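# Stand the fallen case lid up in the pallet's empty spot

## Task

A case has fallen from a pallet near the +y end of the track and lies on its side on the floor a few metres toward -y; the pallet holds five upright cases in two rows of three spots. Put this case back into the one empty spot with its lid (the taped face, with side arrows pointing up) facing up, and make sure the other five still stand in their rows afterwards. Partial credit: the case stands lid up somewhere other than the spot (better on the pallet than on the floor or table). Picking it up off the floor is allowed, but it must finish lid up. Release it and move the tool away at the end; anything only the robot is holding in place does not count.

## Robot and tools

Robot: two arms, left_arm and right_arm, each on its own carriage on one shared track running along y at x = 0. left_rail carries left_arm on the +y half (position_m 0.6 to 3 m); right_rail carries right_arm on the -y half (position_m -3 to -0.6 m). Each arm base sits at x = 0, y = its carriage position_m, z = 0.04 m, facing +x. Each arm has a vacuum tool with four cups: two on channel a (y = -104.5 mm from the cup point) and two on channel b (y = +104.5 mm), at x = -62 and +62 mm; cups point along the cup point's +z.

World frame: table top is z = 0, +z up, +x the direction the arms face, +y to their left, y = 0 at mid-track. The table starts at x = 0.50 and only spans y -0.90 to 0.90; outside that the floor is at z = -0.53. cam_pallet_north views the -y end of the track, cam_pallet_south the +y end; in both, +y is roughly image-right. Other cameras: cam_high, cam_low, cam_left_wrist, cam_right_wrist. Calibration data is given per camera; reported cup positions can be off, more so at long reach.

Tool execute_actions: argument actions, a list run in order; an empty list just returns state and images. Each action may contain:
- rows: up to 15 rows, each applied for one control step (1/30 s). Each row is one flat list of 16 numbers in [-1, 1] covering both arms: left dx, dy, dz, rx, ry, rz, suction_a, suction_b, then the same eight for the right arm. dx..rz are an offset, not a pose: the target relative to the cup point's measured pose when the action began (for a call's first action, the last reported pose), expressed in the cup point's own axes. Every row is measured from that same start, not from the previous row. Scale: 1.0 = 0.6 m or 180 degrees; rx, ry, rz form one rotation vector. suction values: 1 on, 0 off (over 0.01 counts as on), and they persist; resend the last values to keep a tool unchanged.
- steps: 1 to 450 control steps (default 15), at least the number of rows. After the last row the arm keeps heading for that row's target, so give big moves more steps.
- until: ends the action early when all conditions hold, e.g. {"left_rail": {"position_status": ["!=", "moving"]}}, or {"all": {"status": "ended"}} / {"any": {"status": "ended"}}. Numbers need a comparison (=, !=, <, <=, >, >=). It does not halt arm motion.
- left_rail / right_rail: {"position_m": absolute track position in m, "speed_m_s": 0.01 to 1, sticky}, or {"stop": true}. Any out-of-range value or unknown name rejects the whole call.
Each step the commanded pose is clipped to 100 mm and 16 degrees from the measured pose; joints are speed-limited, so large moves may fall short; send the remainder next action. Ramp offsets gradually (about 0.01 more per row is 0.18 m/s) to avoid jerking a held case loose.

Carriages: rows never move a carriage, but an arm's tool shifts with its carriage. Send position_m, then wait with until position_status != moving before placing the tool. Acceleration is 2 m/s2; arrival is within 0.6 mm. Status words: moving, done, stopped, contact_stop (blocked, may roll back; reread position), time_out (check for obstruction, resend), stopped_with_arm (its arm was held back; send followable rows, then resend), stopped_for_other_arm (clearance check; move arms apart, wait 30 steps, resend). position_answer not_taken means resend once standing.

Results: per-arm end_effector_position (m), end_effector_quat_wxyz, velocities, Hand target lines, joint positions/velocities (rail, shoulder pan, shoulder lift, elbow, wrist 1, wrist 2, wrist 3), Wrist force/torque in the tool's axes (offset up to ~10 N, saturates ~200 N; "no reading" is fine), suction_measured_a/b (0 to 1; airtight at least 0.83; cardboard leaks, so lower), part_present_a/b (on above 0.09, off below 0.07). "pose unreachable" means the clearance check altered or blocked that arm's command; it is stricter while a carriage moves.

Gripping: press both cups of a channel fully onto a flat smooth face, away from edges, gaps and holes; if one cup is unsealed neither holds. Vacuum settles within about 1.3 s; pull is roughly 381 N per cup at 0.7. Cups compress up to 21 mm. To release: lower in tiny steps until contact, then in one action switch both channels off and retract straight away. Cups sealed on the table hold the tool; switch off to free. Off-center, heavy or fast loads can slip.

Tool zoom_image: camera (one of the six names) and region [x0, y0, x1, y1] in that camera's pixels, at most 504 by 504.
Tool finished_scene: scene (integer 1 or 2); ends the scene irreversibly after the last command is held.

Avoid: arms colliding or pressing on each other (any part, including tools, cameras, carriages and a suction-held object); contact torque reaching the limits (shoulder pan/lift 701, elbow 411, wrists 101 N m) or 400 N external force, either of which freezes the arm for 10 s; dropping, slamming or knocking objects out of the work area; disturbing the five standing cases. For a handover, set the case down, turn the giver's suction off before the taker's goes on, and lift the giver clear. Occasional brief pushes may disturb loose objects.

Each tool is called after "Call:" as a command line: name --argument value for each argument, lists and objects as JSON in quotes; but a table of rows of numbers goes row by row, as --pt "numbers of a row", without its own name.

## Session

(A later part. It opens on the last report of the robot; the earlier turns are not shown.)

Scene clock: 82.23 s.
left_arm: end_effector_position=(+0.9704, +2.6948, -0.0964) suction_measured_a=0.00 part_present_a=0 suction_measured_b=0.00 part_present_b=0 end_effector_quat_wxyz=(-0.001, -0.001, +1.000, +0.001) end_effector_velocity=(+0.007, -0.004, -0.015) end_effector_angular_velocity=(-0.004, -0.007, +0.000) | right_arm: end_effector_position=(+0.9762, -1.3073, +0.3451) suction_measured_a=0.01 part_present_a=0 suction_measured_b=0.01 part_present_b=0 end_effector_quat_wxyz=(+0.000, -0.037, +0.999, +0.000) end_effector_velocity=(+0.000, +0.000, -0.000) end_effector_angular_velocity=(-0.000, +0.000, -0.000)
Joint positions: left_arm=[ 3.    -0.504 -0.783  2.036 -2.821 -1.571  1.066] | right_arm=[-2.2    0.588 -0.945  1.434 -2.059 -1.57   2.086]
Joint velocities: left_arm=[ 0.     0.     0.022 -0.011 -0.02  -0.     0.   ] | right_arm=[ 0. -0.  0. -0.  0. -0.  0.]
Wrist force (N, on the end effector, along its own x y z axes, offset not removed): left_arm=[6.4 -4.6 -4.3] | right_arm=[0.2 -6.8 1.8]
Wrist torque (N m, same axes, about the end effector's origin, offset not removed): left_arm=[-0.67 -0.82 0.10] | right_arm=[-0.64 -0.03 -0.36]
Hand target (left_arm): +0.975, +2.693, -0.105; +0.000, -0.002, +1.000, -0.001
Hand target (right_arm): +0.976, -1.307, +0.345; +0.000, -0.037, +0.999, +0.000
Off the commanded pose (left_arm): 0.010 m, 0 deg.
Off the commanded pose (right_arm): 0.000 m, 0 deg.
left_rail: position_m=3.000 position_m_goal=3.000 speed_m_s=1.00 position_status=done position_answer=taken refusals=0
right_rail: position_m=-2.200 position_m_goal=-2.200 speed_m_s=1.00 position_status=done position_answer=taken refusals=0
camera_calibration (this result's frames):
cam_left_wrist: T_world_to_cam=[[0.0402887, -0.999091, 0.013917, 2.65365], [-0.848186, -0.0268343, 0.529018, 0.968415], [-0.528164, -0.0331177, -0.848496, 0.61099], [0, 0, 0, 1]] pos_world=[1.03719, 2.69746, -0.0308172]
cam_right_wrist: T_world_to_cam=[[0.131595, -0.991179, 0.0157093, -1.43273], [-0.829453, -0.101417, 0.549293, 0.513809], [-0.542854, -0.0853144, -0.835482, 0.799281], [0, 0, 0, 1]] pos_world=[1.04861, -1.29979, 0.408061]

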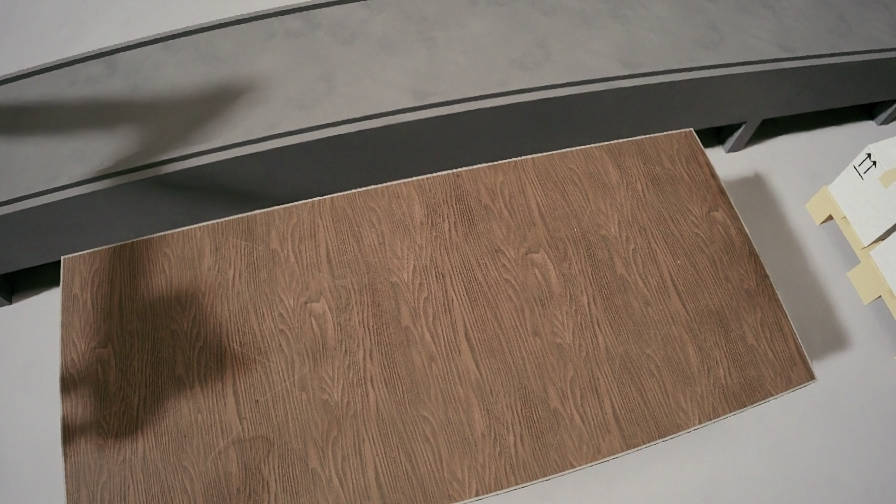

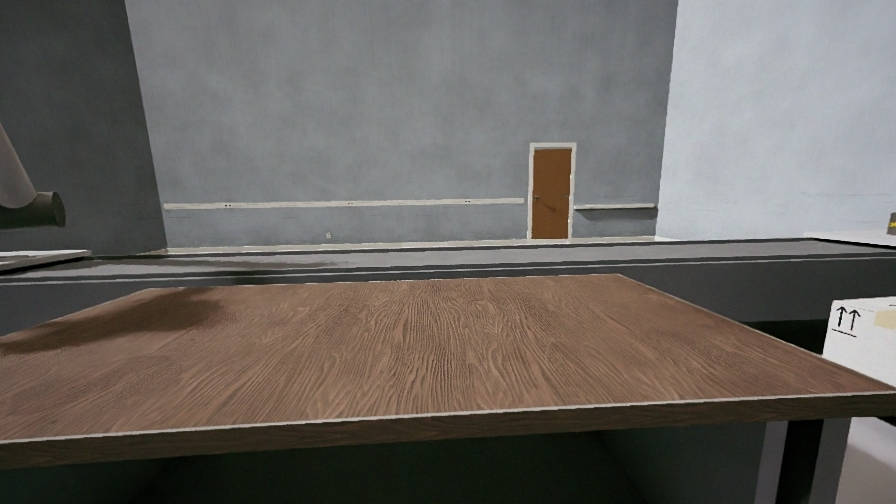

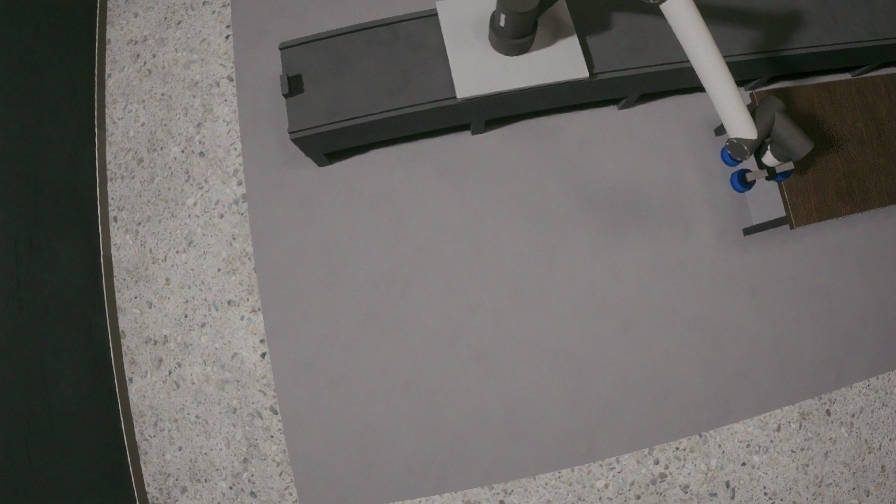

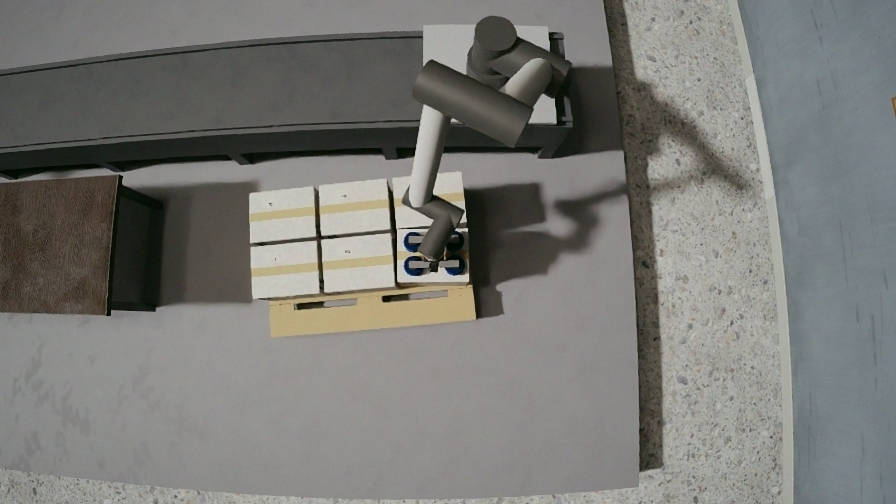

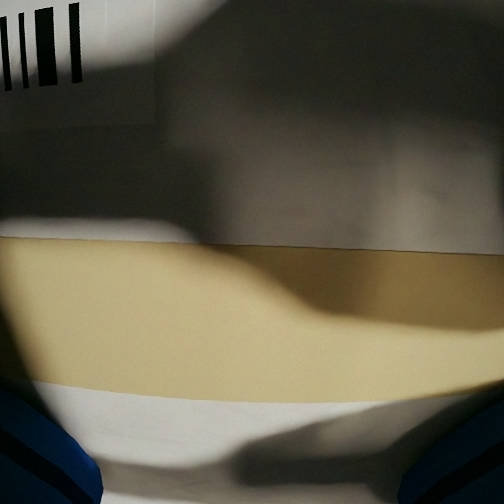

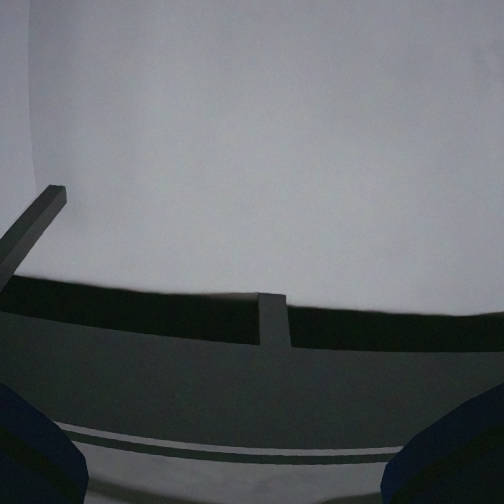

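Call:
execute_actions --actions '[]'

Scene clock: 82.37 s.
left_arm: end_effector_position=(+0.9731, +2.6937, -0.1016) suction_measured_a=0.00 part_present_a=0 suction_measured_b=0.00 part_present_b=0 end_effector_quat_wxyz=(-0.000, -0.002, +1.000, -0.000) end_effector_velocity=(+0.014, -0.006, -0.028) end_effector_angular_velocity=(-0.011, -0.008, +0.010) | right_arm: end_effector_position=(+0.9762, -1.3073, +0.3451) suction_measured_a=0.01 part_present_a=0 suction_measured_b=0.01 part_present_b=0 end_effector_quat_wxyz=(+0.000, -0.037, +0.999, +0.000) end_effector_velocity=(+0.000, -0.000, -0.000) end_effector_angular_velocity=(-0.000, +0.000, -0.000)
Joint positions: left_arm=[ 3.    -0.503 -0.775  2.032 -2.826 -1.572  1.065] | right_arm=[-2.2    0.588 -0.945  1.434 -2.059 -1.57   2.086]
Joint velocities: left_arm=[ 0.     0.004  0.042 -0.024 -0.031 -0.006 -0.006] | right_arm=[ 0. -0.  0. -0.  0.  0. -0.]
Wrist force (N, on the end effector, along its own x y z axes, offset not removed): left_arm=[17.4 -2.7 -25.6] | right_arm=[-0.2 -4.6 0.3]
Wrist torque (N m, same axes, about the end effector's origin, offset not removed): left_arm=[-0.82 -0.95 0.32] | right_arm=[-0.41 0.13 -0.35]
Hand target (left_arm): +0.975, +2.693, -0.105; +0.000, -0.002, +1.000, -0.001
Hand target (right_arm): +0.976, -1.307, +0.345; +0.000, -0.037, +0.999, +0.000
Off the commanded pose (left_arm): 0.004 m, 0 deg.
Off the commanded pose (right_arm): 0.000 m, 0 deg.
left_rail: position_m=3.000 position_m_goal=3.000 speed_m_s=1.00 position_status=done position_answer=taken refusals=0
right_rail: position_m=-2.200 position_m_goal=-2.200 speed_m_s=1.00 position_status=done position_answer=taken refusals=0
camera_calibration (this result's frames):
cam_left_wrist: T_world_to_cam=[[0.0417989, -0.999003, 0.0156914, 2.65103], [-0.849029, -0.0272361, 0.527644, 0.97513], [-0.526691, -0.0353774, -0.84932, 0.612564], [0, 0, 0, 1]] pos_world=[1.03974, 2.69662, -0.0358568]
cam_right_wrist: T_world_to_cam=[[0.131595, -0.991179, 0.0157094, -1.43273], [-0.829453, -0.101417, 0.549293, 0.513809], [-0.542854, -0.0853144, -0.835482, 0.799281], [0, 0, 0, 1]] pos_world=[1.04861, -1.29979, 0.408061]

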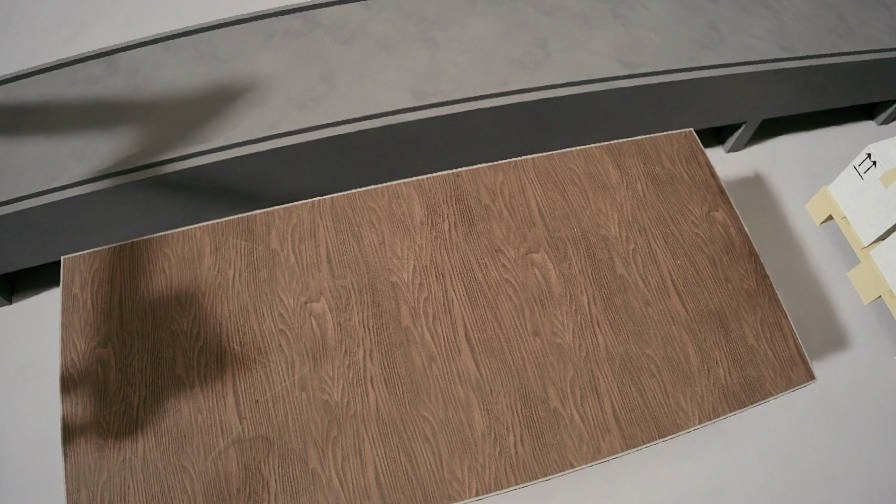

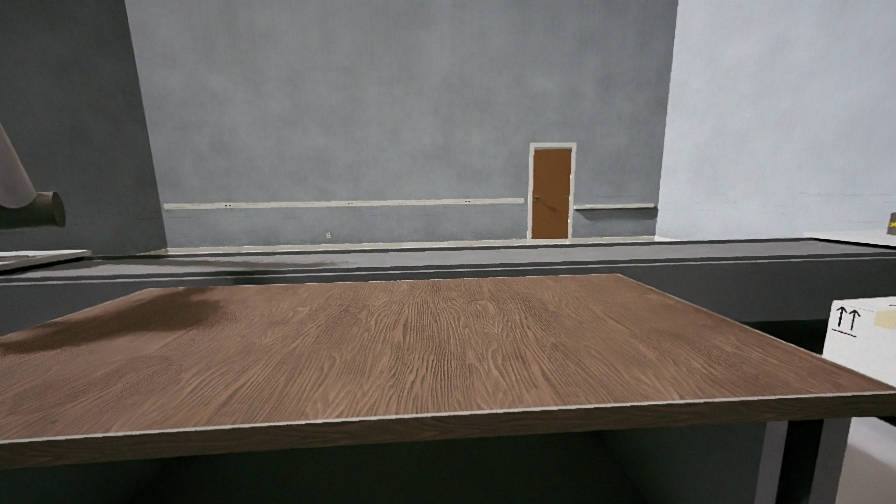

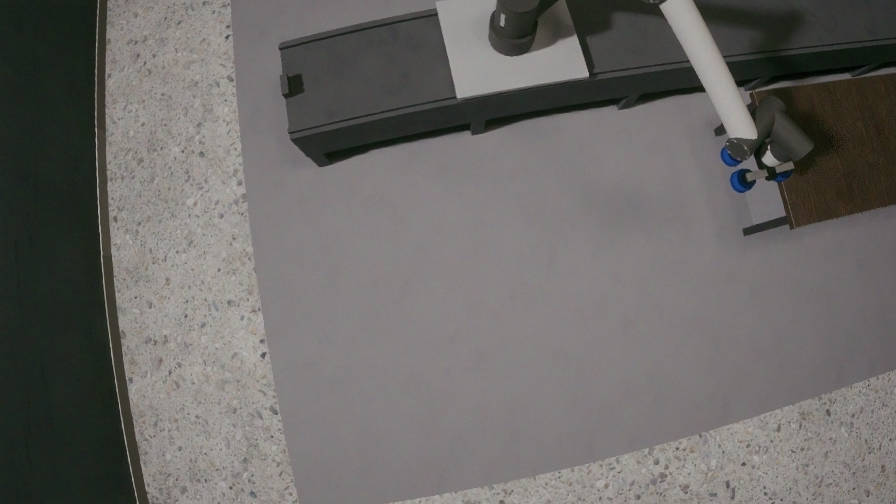

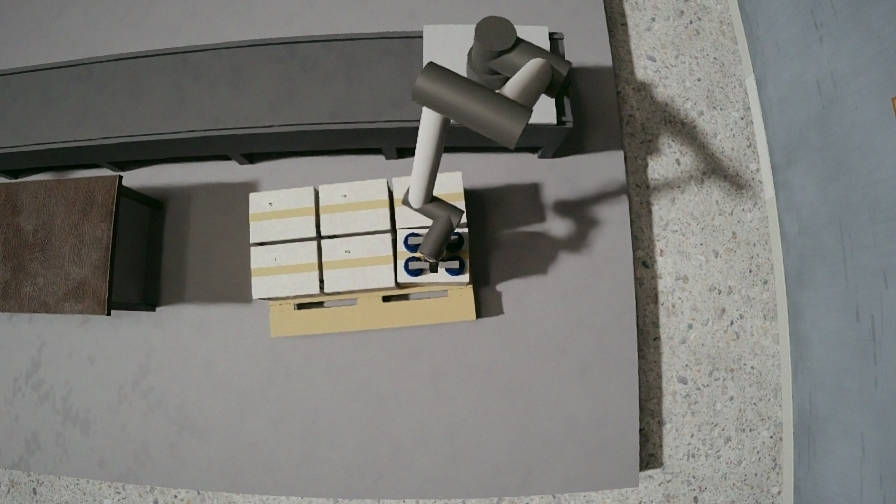

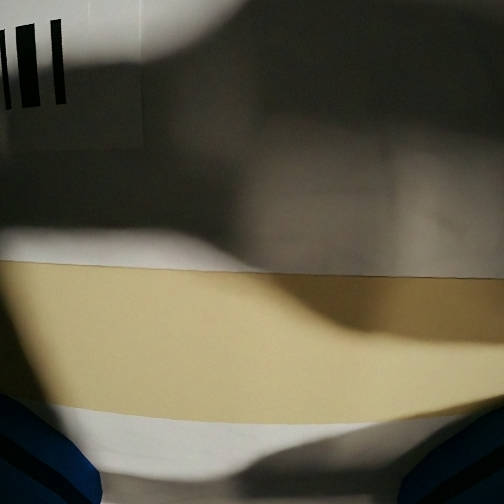

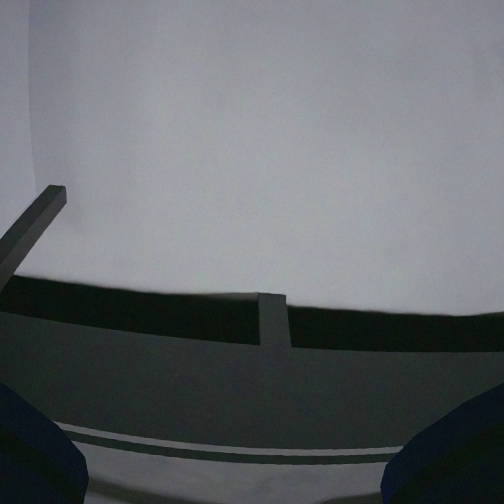

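Call:
execute_actions --actions '[]'

Scene clock: 82.57 s.
left_arm: end_effector_position=(+0.9746, +2.6932, -0.1042) suction_measured_a=0.00 part_present_a=0 suction_measured_b=0.00 part_present_b=0 end_effector_quat_wxyz=(+0.000, -0.002, +1.000, -0.001) end_effector_velocity=(+0.004, -0.001, -0.005) end_effector_angular_velocity=(-0.002, -0.003, +0.002) | right_arm: end_effector_position=(+0.9762, -1.3073, +0.3451) suction_measured_a=0.01 part_present_a=0 suction_measured_b=0.01 part_present_b=0 end_effector_quat_wxyz=(+0.000, -0.037, +0.999, +0.000) end_effector_velocity=(+0.000, +0.000, -0.000) end_effector_angular_velocity=(-0.000, +0.000, -0.000)
Joint positions: left_arm=[ 3.    -0.503 -0.771  2.029 -2.83  -1.572  1.064] | right_arm=[-2.2    0.588 -0.945  1.434 -2.059 -1.57   2.086]
Joint velocities: left_arm=[ 0.     0.001  0.008 -0.005 -0.006 -0.001 -0.001] | right_arm=[ 0. -0.  0. -0.  0.  0.  0.]
Wrist force (N, on the end effector, along its own x y z axes, offset not removed): left_arm=[54.8 9.5 -83.1] | right_arm=[-0.4 -2.5 2.1]
Wrist torque (N m, same axes, about the end effector's origin, offset not removed): left_arm=[-0.92 -1.80 0.25] | right_arm=[-0.03 0.05 -0.34]
Hand target (left_arm): +0.975, +2.693, -0.105; +0.000, -0.002, +1.000, -0.001
Hand target (right_arm): +0.976, -1.307, +0.345; +0.000, -0.037, +0.999, +0.000
Off the commanded pose (left_arm): 0.001 m, 0 deg.
Off the commanded pose (right_arm): 0.000 m, 0 deg.
left_rail: position_m=3.000 position_m_goal=3.000 speed_m_s=1.00 position_status=done position_answer=taken refusals=0
right_rail: position_m=-2.200 position_m_goal=-2.200 speed_m_s=1.00 position_status=done position_answer=taken refusals=0
camera_calibration (this result's frames):
cam_left_wrist: T_world_to_cam=[[0.0428333, -0.99894, 0.0168687, 2.64942], [-0.849519, -0.0275298, 0.526839, 0.979015], [-0.525816, -0.0368965, -0.849798, 0.614276], [0, 0, 0, 1]] pos_world=[1.0412, 2.69623, -0.0384651]
cam_right_wrist: T_world_to_cam=[[0.131595, -0.991179, 0.0157095, -1.43273], [-0.829453, -0.101417, 0.549293, 0.51381], [-0.542855, -0.0853145, -0.835482, 0.799281], [0, 0, 0, 1]] pos_world=[1.04861, -1.29979, 0.408061]

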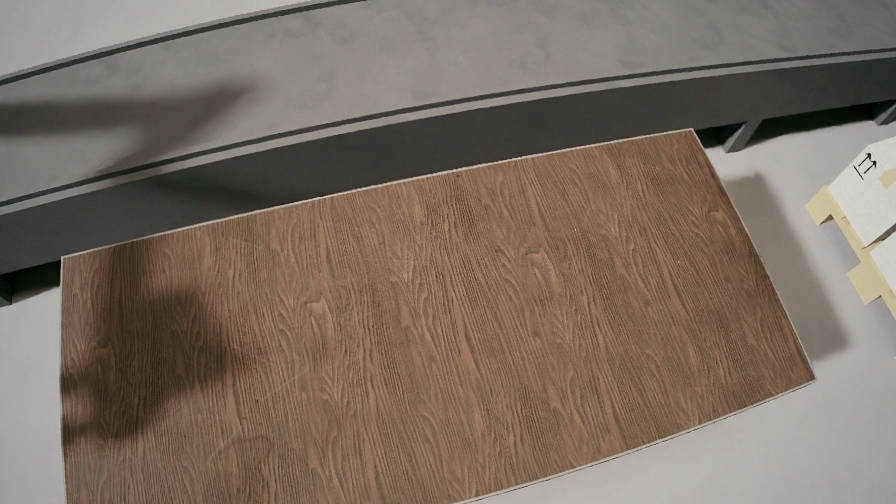

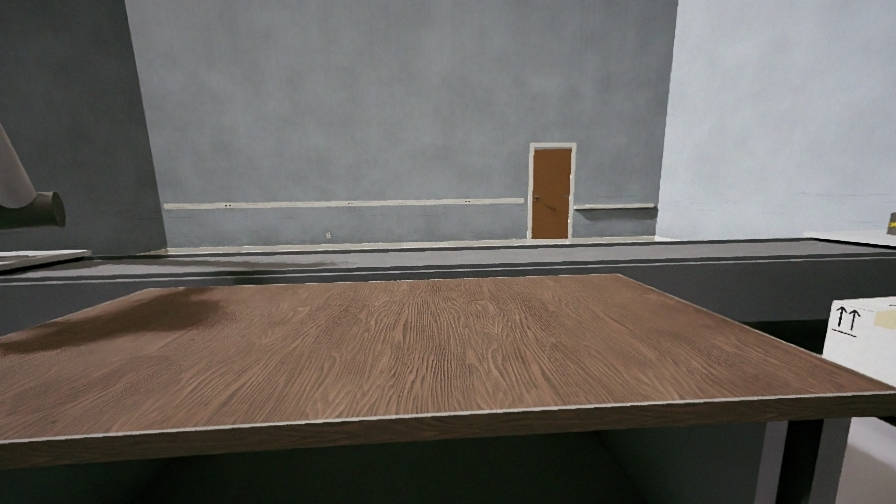

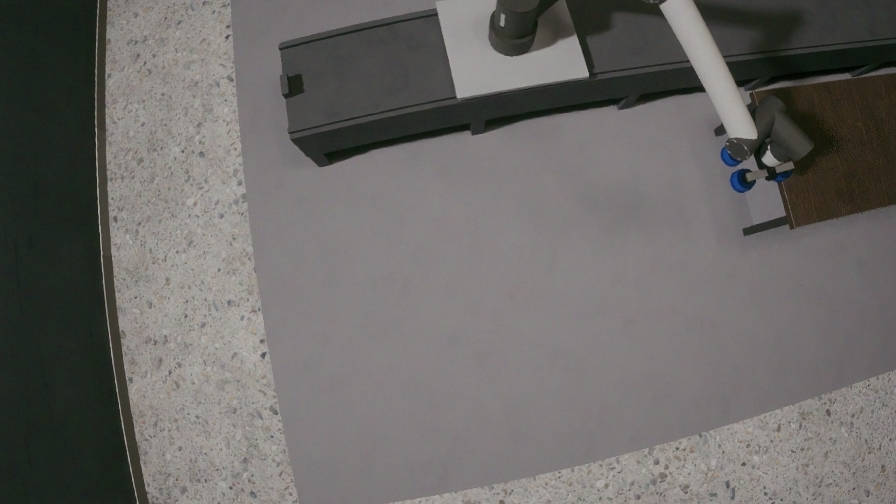

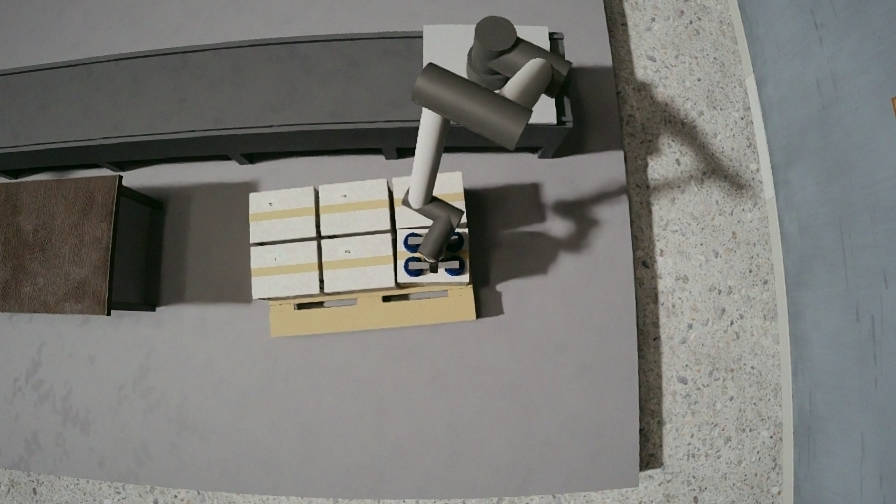

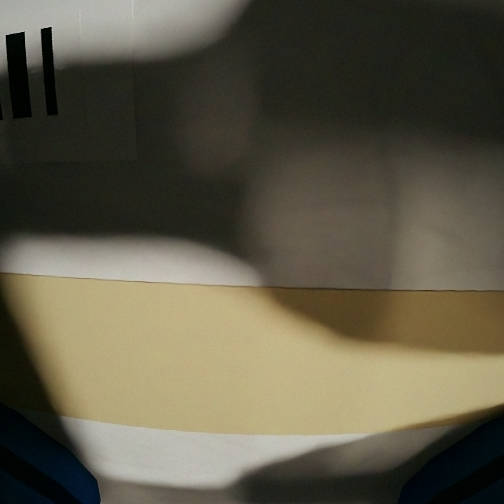

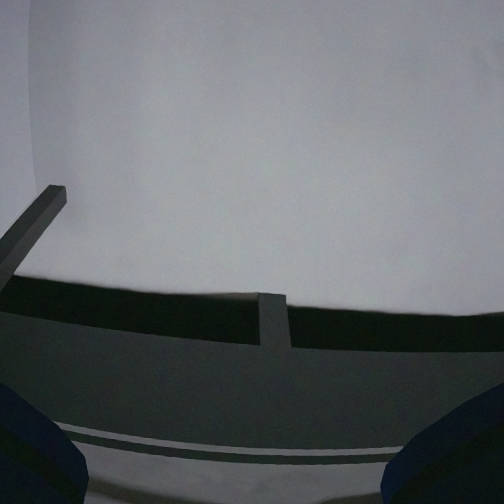

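Call:
execute_actions --actions '[{"rows": [[0,0,0.0008,0,0,0,1,1,0,0,0,0,0,0,0,0]], "steps": 1}]'

Scene clock: 85.70 s.
left_arm: end_effector_position=(+0.9752, +2.6930, -0.1049) suction_measured_a=0.10 part_present_a=1 suction_measured_b=0.10 part_present_b=1 end_effector_quat_wxyz=(+0.000, -0.002, +1.000, -0.001) end_effector_velocity=(-0.001, +0.000, -0.002) end_effector_angular_velocity=(+0.001, +0.002, -0.000) | right_arm: end_effector_position=(+0.9762, -1.3073, +0.3451) suction_measured_a=0.01 part_present_a=0 suction_measured_b=0.01 part_present_b=0 end_effector_quat_wxyz=(+0.000, -0.037, +0.999, +0.000) end_effector_velocity=(+0.000, -0.000, -0.000) end_effector_angular_velocity=(-0.000, +0.000, -0.000)
Joint positions: left_arm=[ 3.    -0.502 -0.77   2.028 -2.83  -1.572  1.064] | right_arm=[-2.2    0.588 -0.945  1.434 -2.059 -1.57   2.086]
Joint velocities: left_arm=[ 0.     0.     0.002 -0.    -0.     0.     0.   ] | right_arm=[ 0. -0.  0. -0.  0.  0. -0.]
Wrist force (N, on the end effector, along its own x y z axes, offset not removed): left_arm=[49.7 15.9 -75.3] | right_arm=[-0.5 -4.8 0.7]
Wrist torque (N m, same axes, about the end effector's origin, offset not removed): left_arm=[-0.69 -0.67 0.34] | right_arm=[-0.41 0.11 -0.41]
Hand target (left_arm): +0.975, +2.693, -0.105; +0.000, -0.002, +1.000, -0.001
Hand target (right_arm): +0.976, -1.307, +0.345; +0.000, -0.037, +0.999, +0.000
Off the commanded pose (left_arm): 0.001 m, 0 deg.
Off the commanded pose (right_arm): 0.000 m, 0 deg.
left_rail: position_m=3.000 position_m_goal=3.000 speed_m_s=1.00 position_status=done position_answer=taken refusals=0
right_rail: position_m=-2.200 position_m_goal=-2.200 speed_m_s=1.00 position_status=done position_answer=taken refusals=0
camera_calibration (this result's frames):
cam_left_wrist: T_world_to_cam=[[0.0431114, -0.998922, 0.0172176, 2.64892], [-0.849728, -0.0275978, 0.526498, 0.98024], [-0.525455, -0.0373283, -0.850002, 0.61478], [0, 0, 0, 1]] pos_world=[1.04178, 2.69607, -0.0391383]
cam_right_wrist: T_world_to_cam=[[0.131595, -0.991179, 0.0157094, -1.43273], [-0.829453, -0.101417, 0.549293, 0.513809], [-0.542855, -0.0853145, -0.835482, 0.799281], [0, 0, 0, 1]] pos_world=[1.04861, -1.29979, 0.408061]

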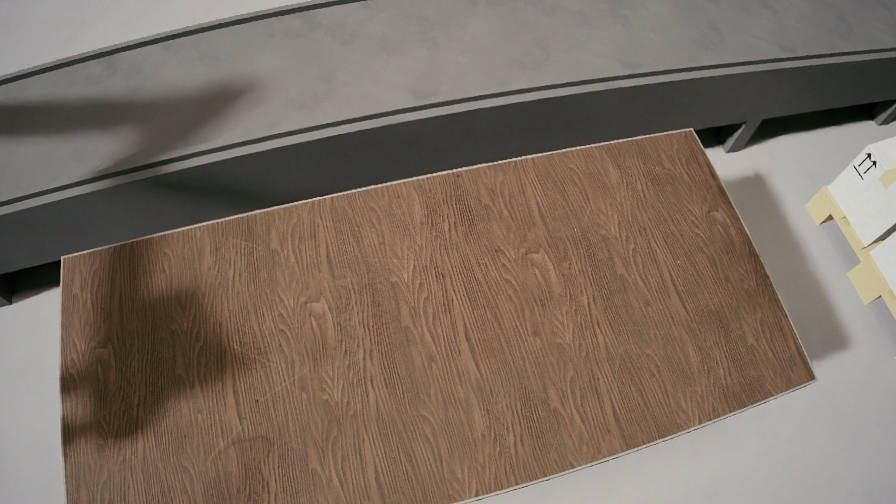

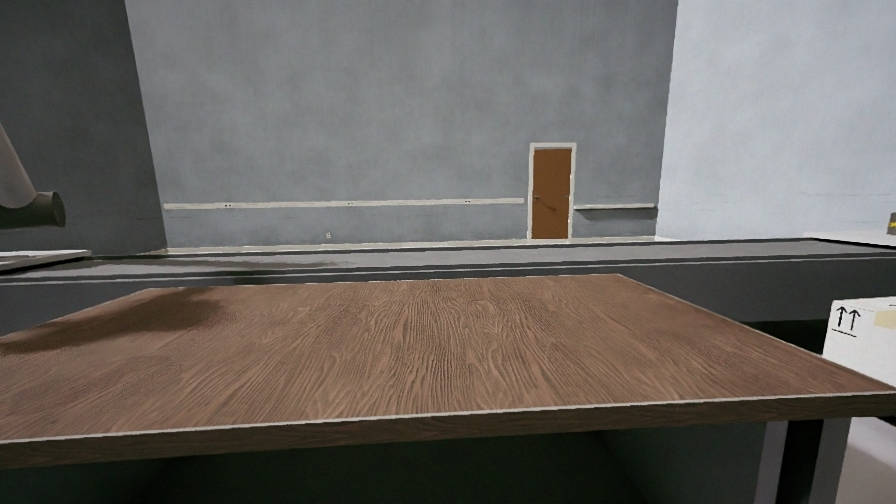

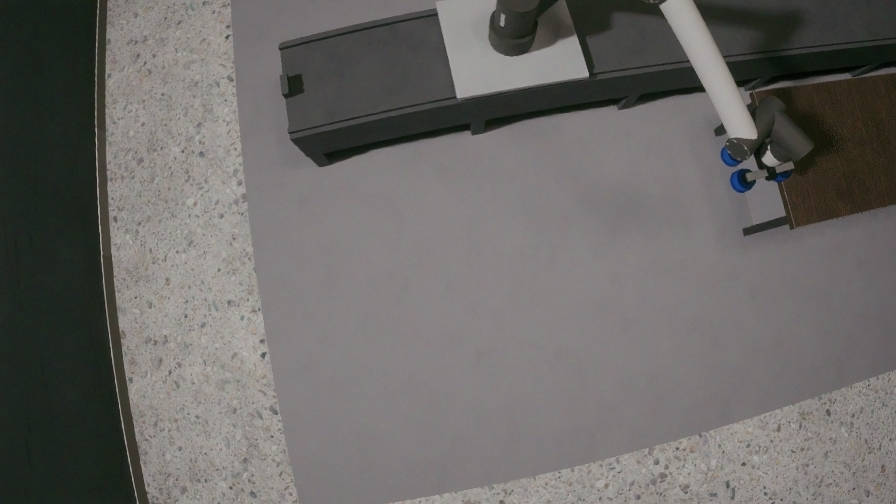

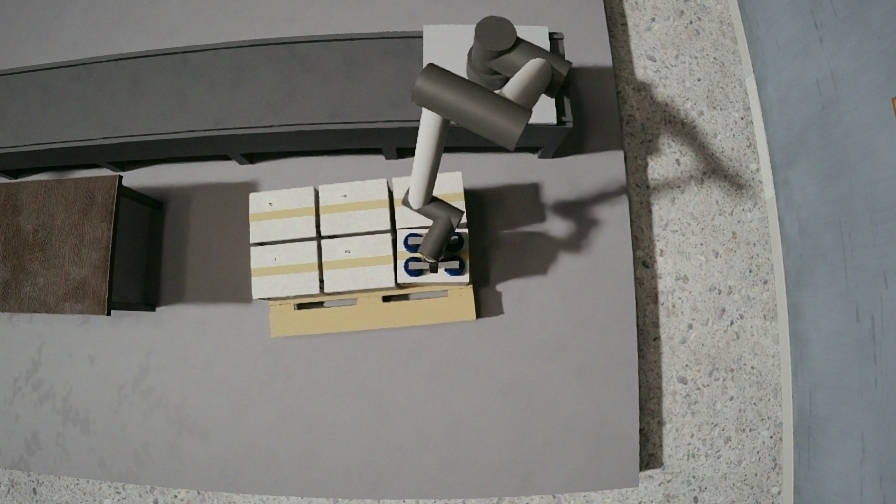

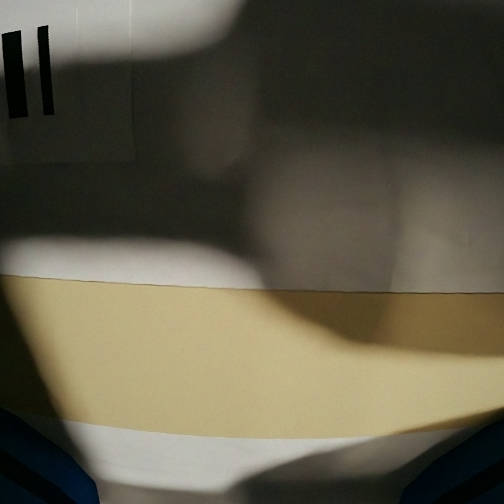

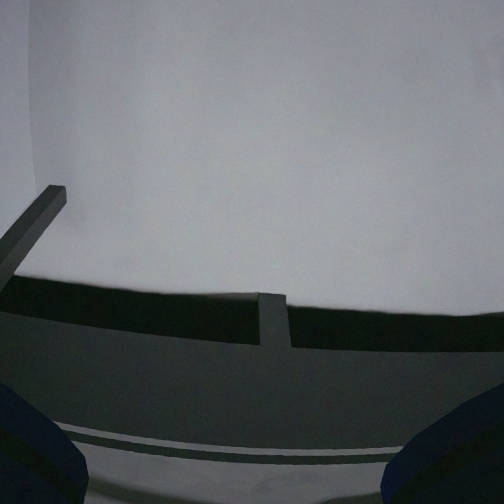

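Call:
execute_actions --actions '[]'

Scene clock: 86.03 s.
left_arm: end_effector_position=(+0.9750, +2.6930, -0.1047) suction_measured_a=0.85 part_present_a=1 suction_measured_b=0.85 part_present_b=1 end_effector_quat_wxyz=(+0.000, -0.002, +1.000, -0.001) end_effector_velocity=(-0.002, +0.001, -0.001) end_effector_angular_velocity=(+0.002, +0.003, -0.000) | right_arm: end_effector_position=(+0.9762, -1.3073, +0.3451) suction_measured_a=0.01 part_present_a=0 suction_measured_b=0.01 part_present_b=0 end_effector_quat_wxyz=(+0.000, -0.037, +0.999, +0.000) end_effector_velocity=(-0.000, +0.000, +0.000) end_effector_angular_velocity=(+0.000, -0.000, +0.000)
Joint positions: left_arm=[ 3.    -0.503 -0.771  2.029 -2.83  -1.572  1.064] | right_arm=[-2.2    0.588 -0.945  1.434 -2.059 -1.57   2.086]
Joint velocities: left_arm=[ 0.     0.    -0.001  0.002  0.002 -0.     0.   ] | right_arm=[ 0.  0. -0.  0. -0. -0. -0.]
Wrist force (N, on the end effector, along its own x y z axes, offset not removed): left_arm=[0.9 -9.3 -50.7] | right_arm=[0.3 -4.4 0.9]
Wrist torque (N m, same axes, about the end effector's origin, offset not removed): left_arm=[0.88 0.05 0.00] | right_arm=[-0.28 0.05 -0.40]
Hand target (left_arm): +0.975, +2.693, -0.105; +0.000, -0.002, +1.000, -0.001
Hand target (right_arm): +0.976, -1.307, +0.345; +0.000, -0.037, +0.999, +0.000
Off the commanded pose (left_arm): 0.000 m, 0 deg.
Off the commanded pose (right_arm): 0.000 m, 0 deg.
left_rail: position_m=3.000 position_m_goal=3.000 speed_m_s=1.00 position_status=done position_answer=taken refusals=0
right_rail: position_m=-2.200 position_m_goal=-2.200 speed_m_s=1.00 position_status=done position_answer=taken refusals=0
camera_calibration (this result's frames):
cam_left_wrist: T_world_to_cam=[[0.042926, -0.998931, 0.0171438, 2.64917], [-0.849675, -0.0274748, 0.52659, 0.979531], [-0.525557, -0.0371711, -0.849946, 0.61456], [0, 0, 0, 1]] pos_world=[1.04155, 2.69609, -0.0388852]
cam_right_wrist: T_world_to_cam=[[0.131595, -0.991179, 0.0157095, -1.43273], [-0.829453, -0.101417, 0.549293, 0.513809], [-0.542855, -0.0853145, -0.835482, 0.799281], [0, 0, 0, 1]] pos_world=[1.04861, -1.29979, 0.408061]

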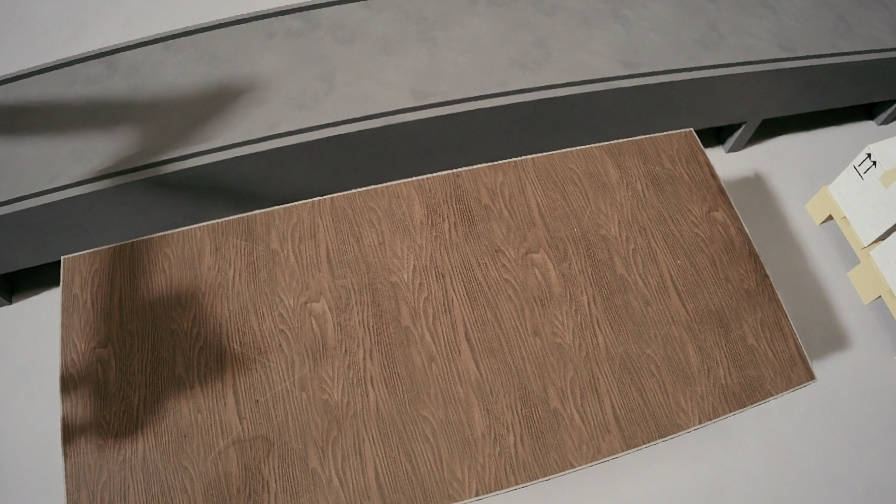

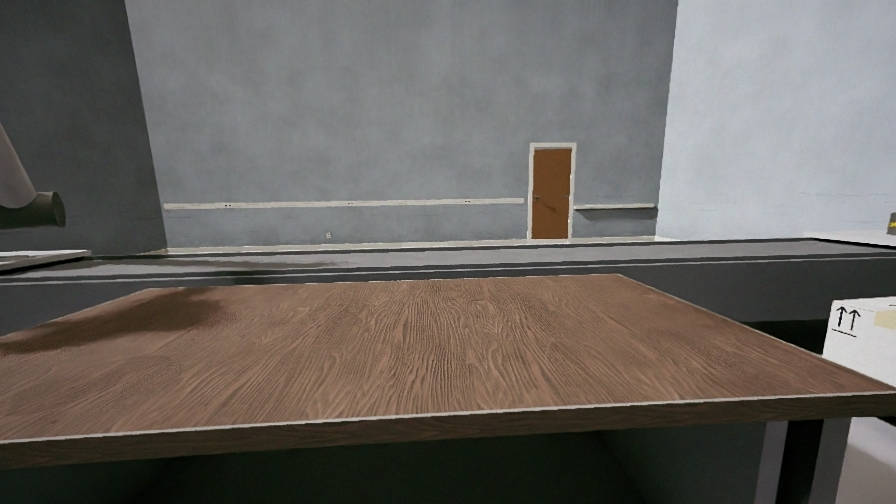

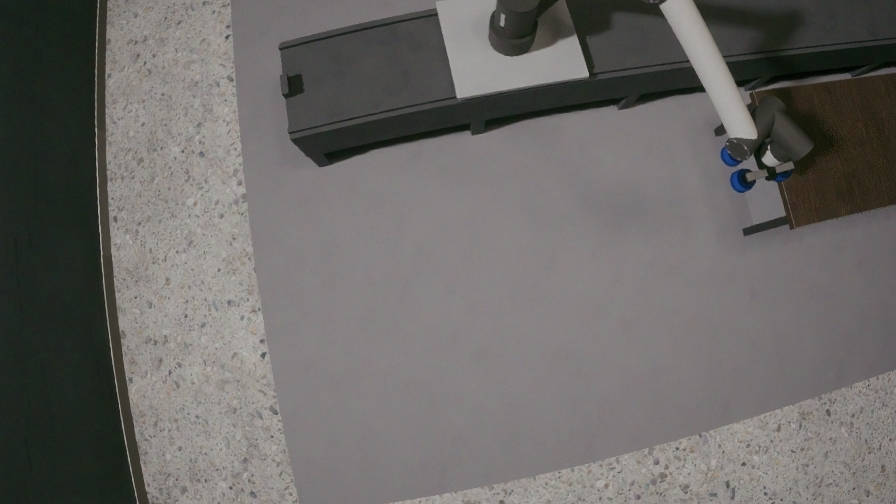

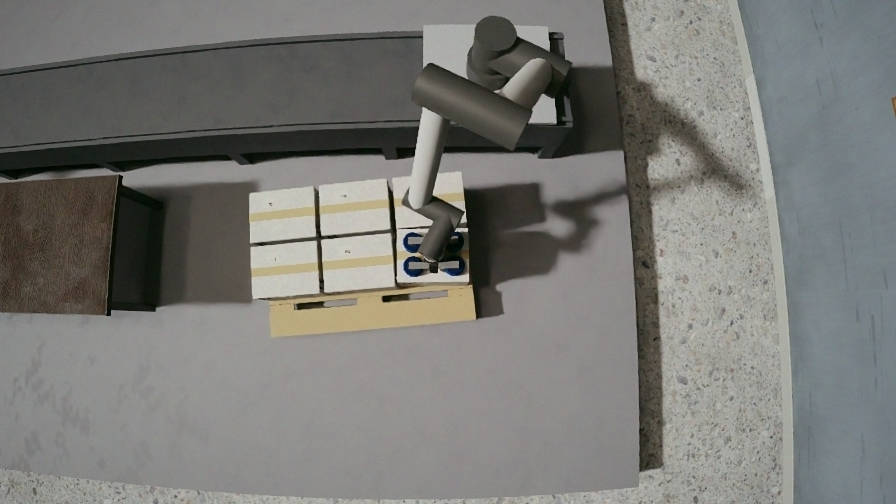

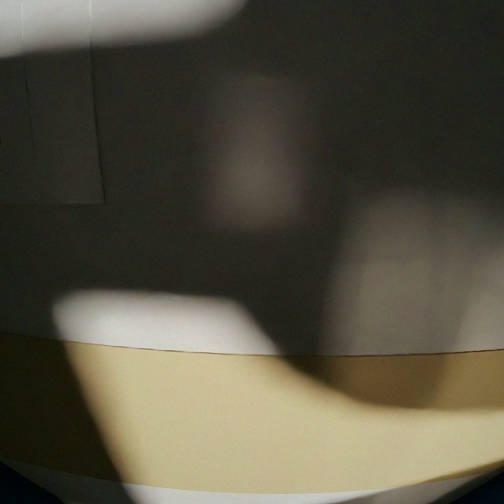

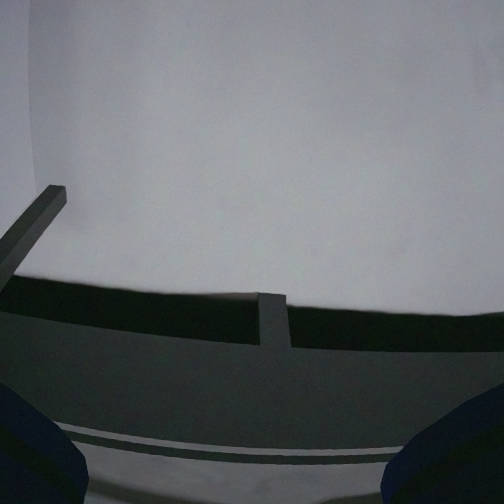

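Call:
execute_actions --actions '[{"rows": [[-0.0027,0.006,0.01,0,0,-0.012,1,1,0,0,0,0,0,0,0,0],[-0.0053,0.0122,0.0238,0,0,-0.0242,1,1,0,0,0,0,0,0,0,0]], "steps": 2}]'

Scene clock: 88.43 s.
left_arm: end_effector_position=(+0.9748, +2.6938, -0.1057) suction_measured_a=0.98 part_present_a=1 suction_measured_b=0.98 part_present_b=1 end_effector_quat_wxyz=(+0.000, -0.005, +1.000, -0.001) end_effector_velocity=(+0.014, +0.023, -0.042) end_effector_angular_velocity=(-0.002, -0.004, +0.225) | right_arm: end_effector_position=(+0.9762, -1.3073, +0.3451) suction_measured_a=0.01 part_present_a=0 suction_measured_b=0.01 part_present_b=0 end_effector_quat_wxyz=(+0.000, -0.037, +0.999, +0.000) end_effector_velocity=(-0.000, +0.000, +0.000) end_effector_angular_velocity=(+0.000, -0.000, +0.000)
Joint positions: left_arm=[ 3.    -0.502 -0.77   2.029 -2.831 -1.572  1.06 ] | right_arm=[-2.2    0.588 -0.945  1.434 -2.059 -1.57   2.086]
Joint velocities: left_arm=[ 0.     0.027  0.055 -0.014 -0.045  0.    -0.198] | right_arm=[ 0.  0. -0.  0.  0. -0. -0.]
Wrist force (N, on the end effector, along its own x y z axes, offset not removed): left_arm=[-0.5 -15.1 -67.6] | right_arm=[-0.8 -5.5 2.8]
Wrist torque (N m, same axes, about the end effector's origin, offset not removed): left_arm=[1.34 0.45 0.59] | right_arm=[-0.55 0.16 -0.36]
Hand target (left_arm): +0.978, +2.700, -0.119; -0.000, -0.039, +0.999, -0.001
Hand target (right_arm): +0.976, -1.307, +0.345; +0.000, -0.037, +0.999, +0.000
Off the commanded pose (left_arm): 0.015 m, 4 deg.
Off the commanded pose (right_arm): 0.000 m, 0 deg.
left_rail: position_m=3.000 position_m_goal=3.000 speed_m_s=1.00 position_status=done position_answer=taken refusals=0
right_rail: position_m=-2.200 position_m_goal=-2.200 speed_m_s=1.00 position_status=done position_answer=taken refusals=0
camera_calibration (this result's frames):
cam_left_wrist: T_world_to_cam=[[0.0478723, -0.998711, 0.016847, 2.64445], [-0.849346, -0.0318249, 0.526876, 0.991397], [-0.525661, -0.0395317, -0.849775, 0.62014], [0, 0, 0, 1]] pos_world=[1.04143, 2.69711, -0.0399152]
cam_right_wrist: T_world_to_cam=[[0.131595, -0.991179, 0.0157095, -1.43273], [-0.829453, -0.101417, 0.549293, 0.51381], [-0.542855, -0.0853144, -0.835482, 0.799281], [0, 0, 0, 1]] pos_world=[1.04861, -1.29979, 0.408061]

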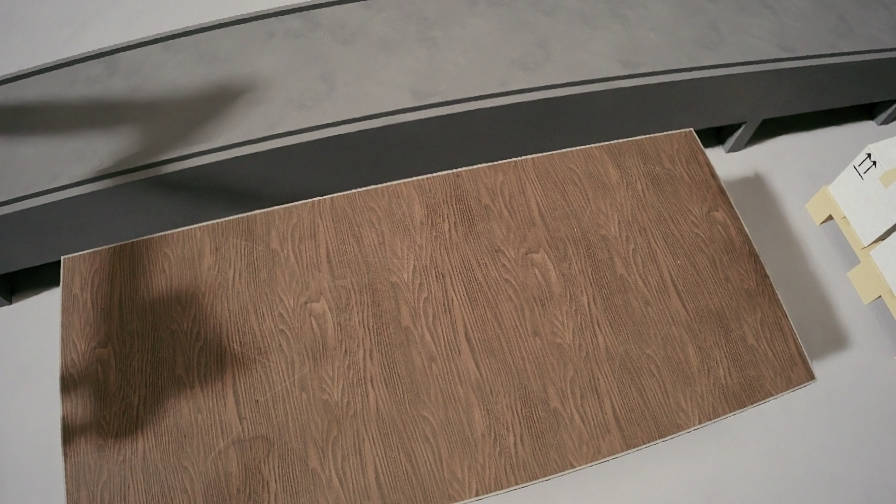

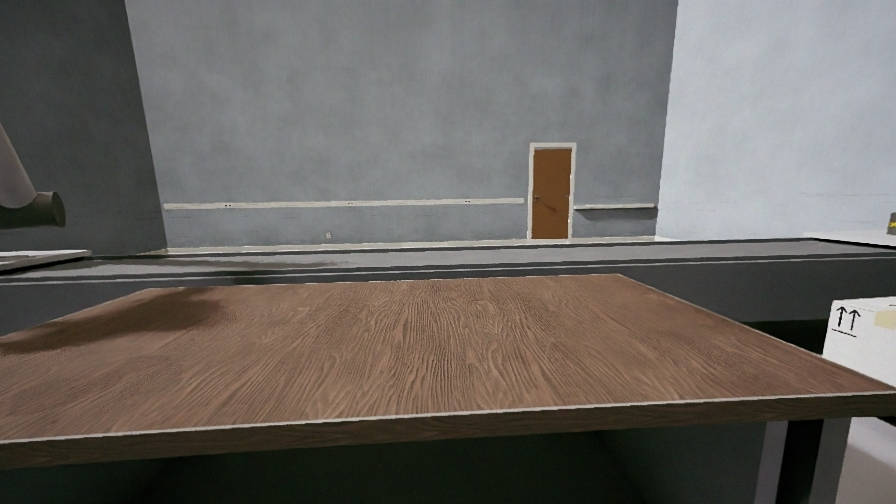

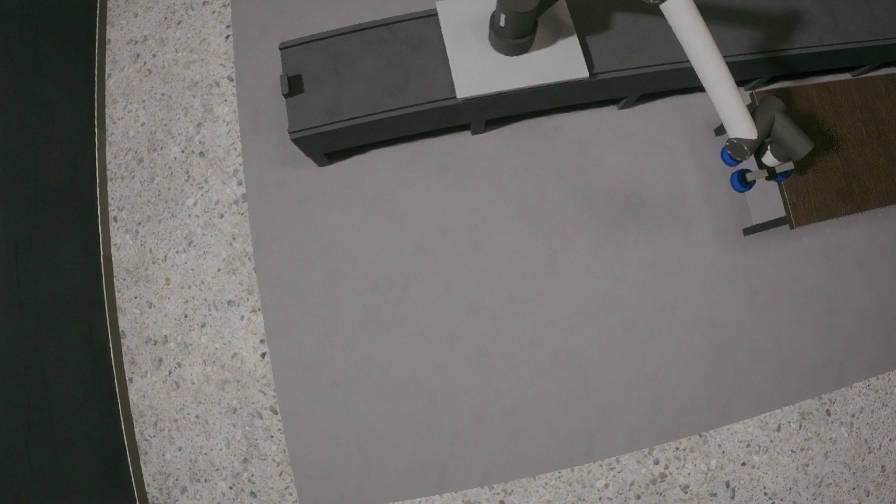

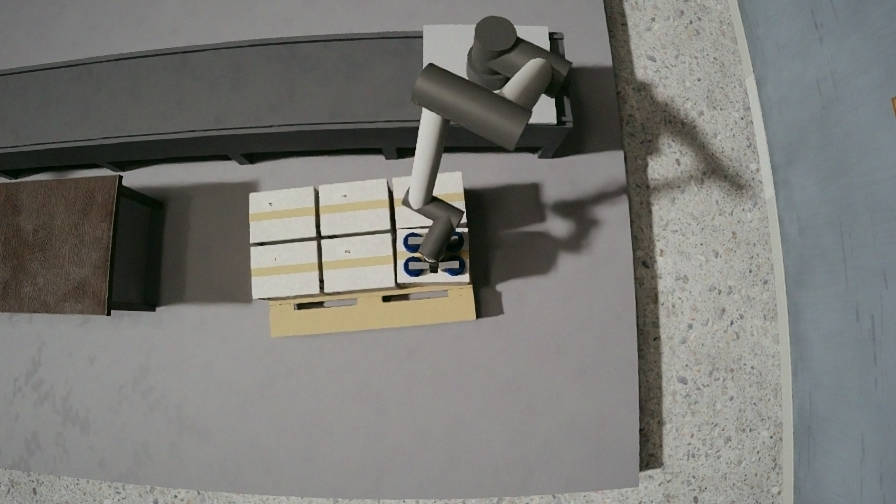

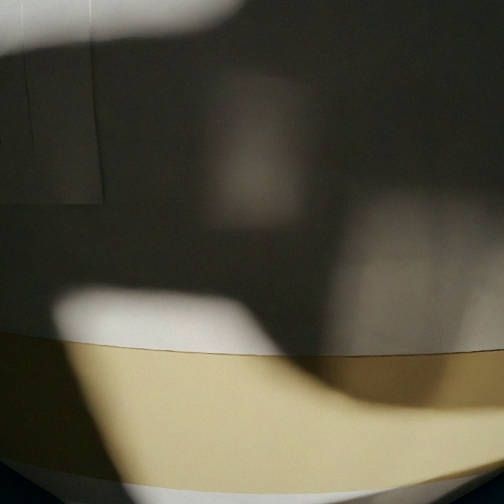

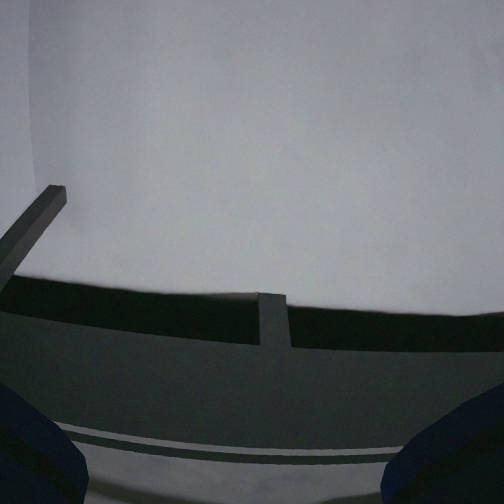

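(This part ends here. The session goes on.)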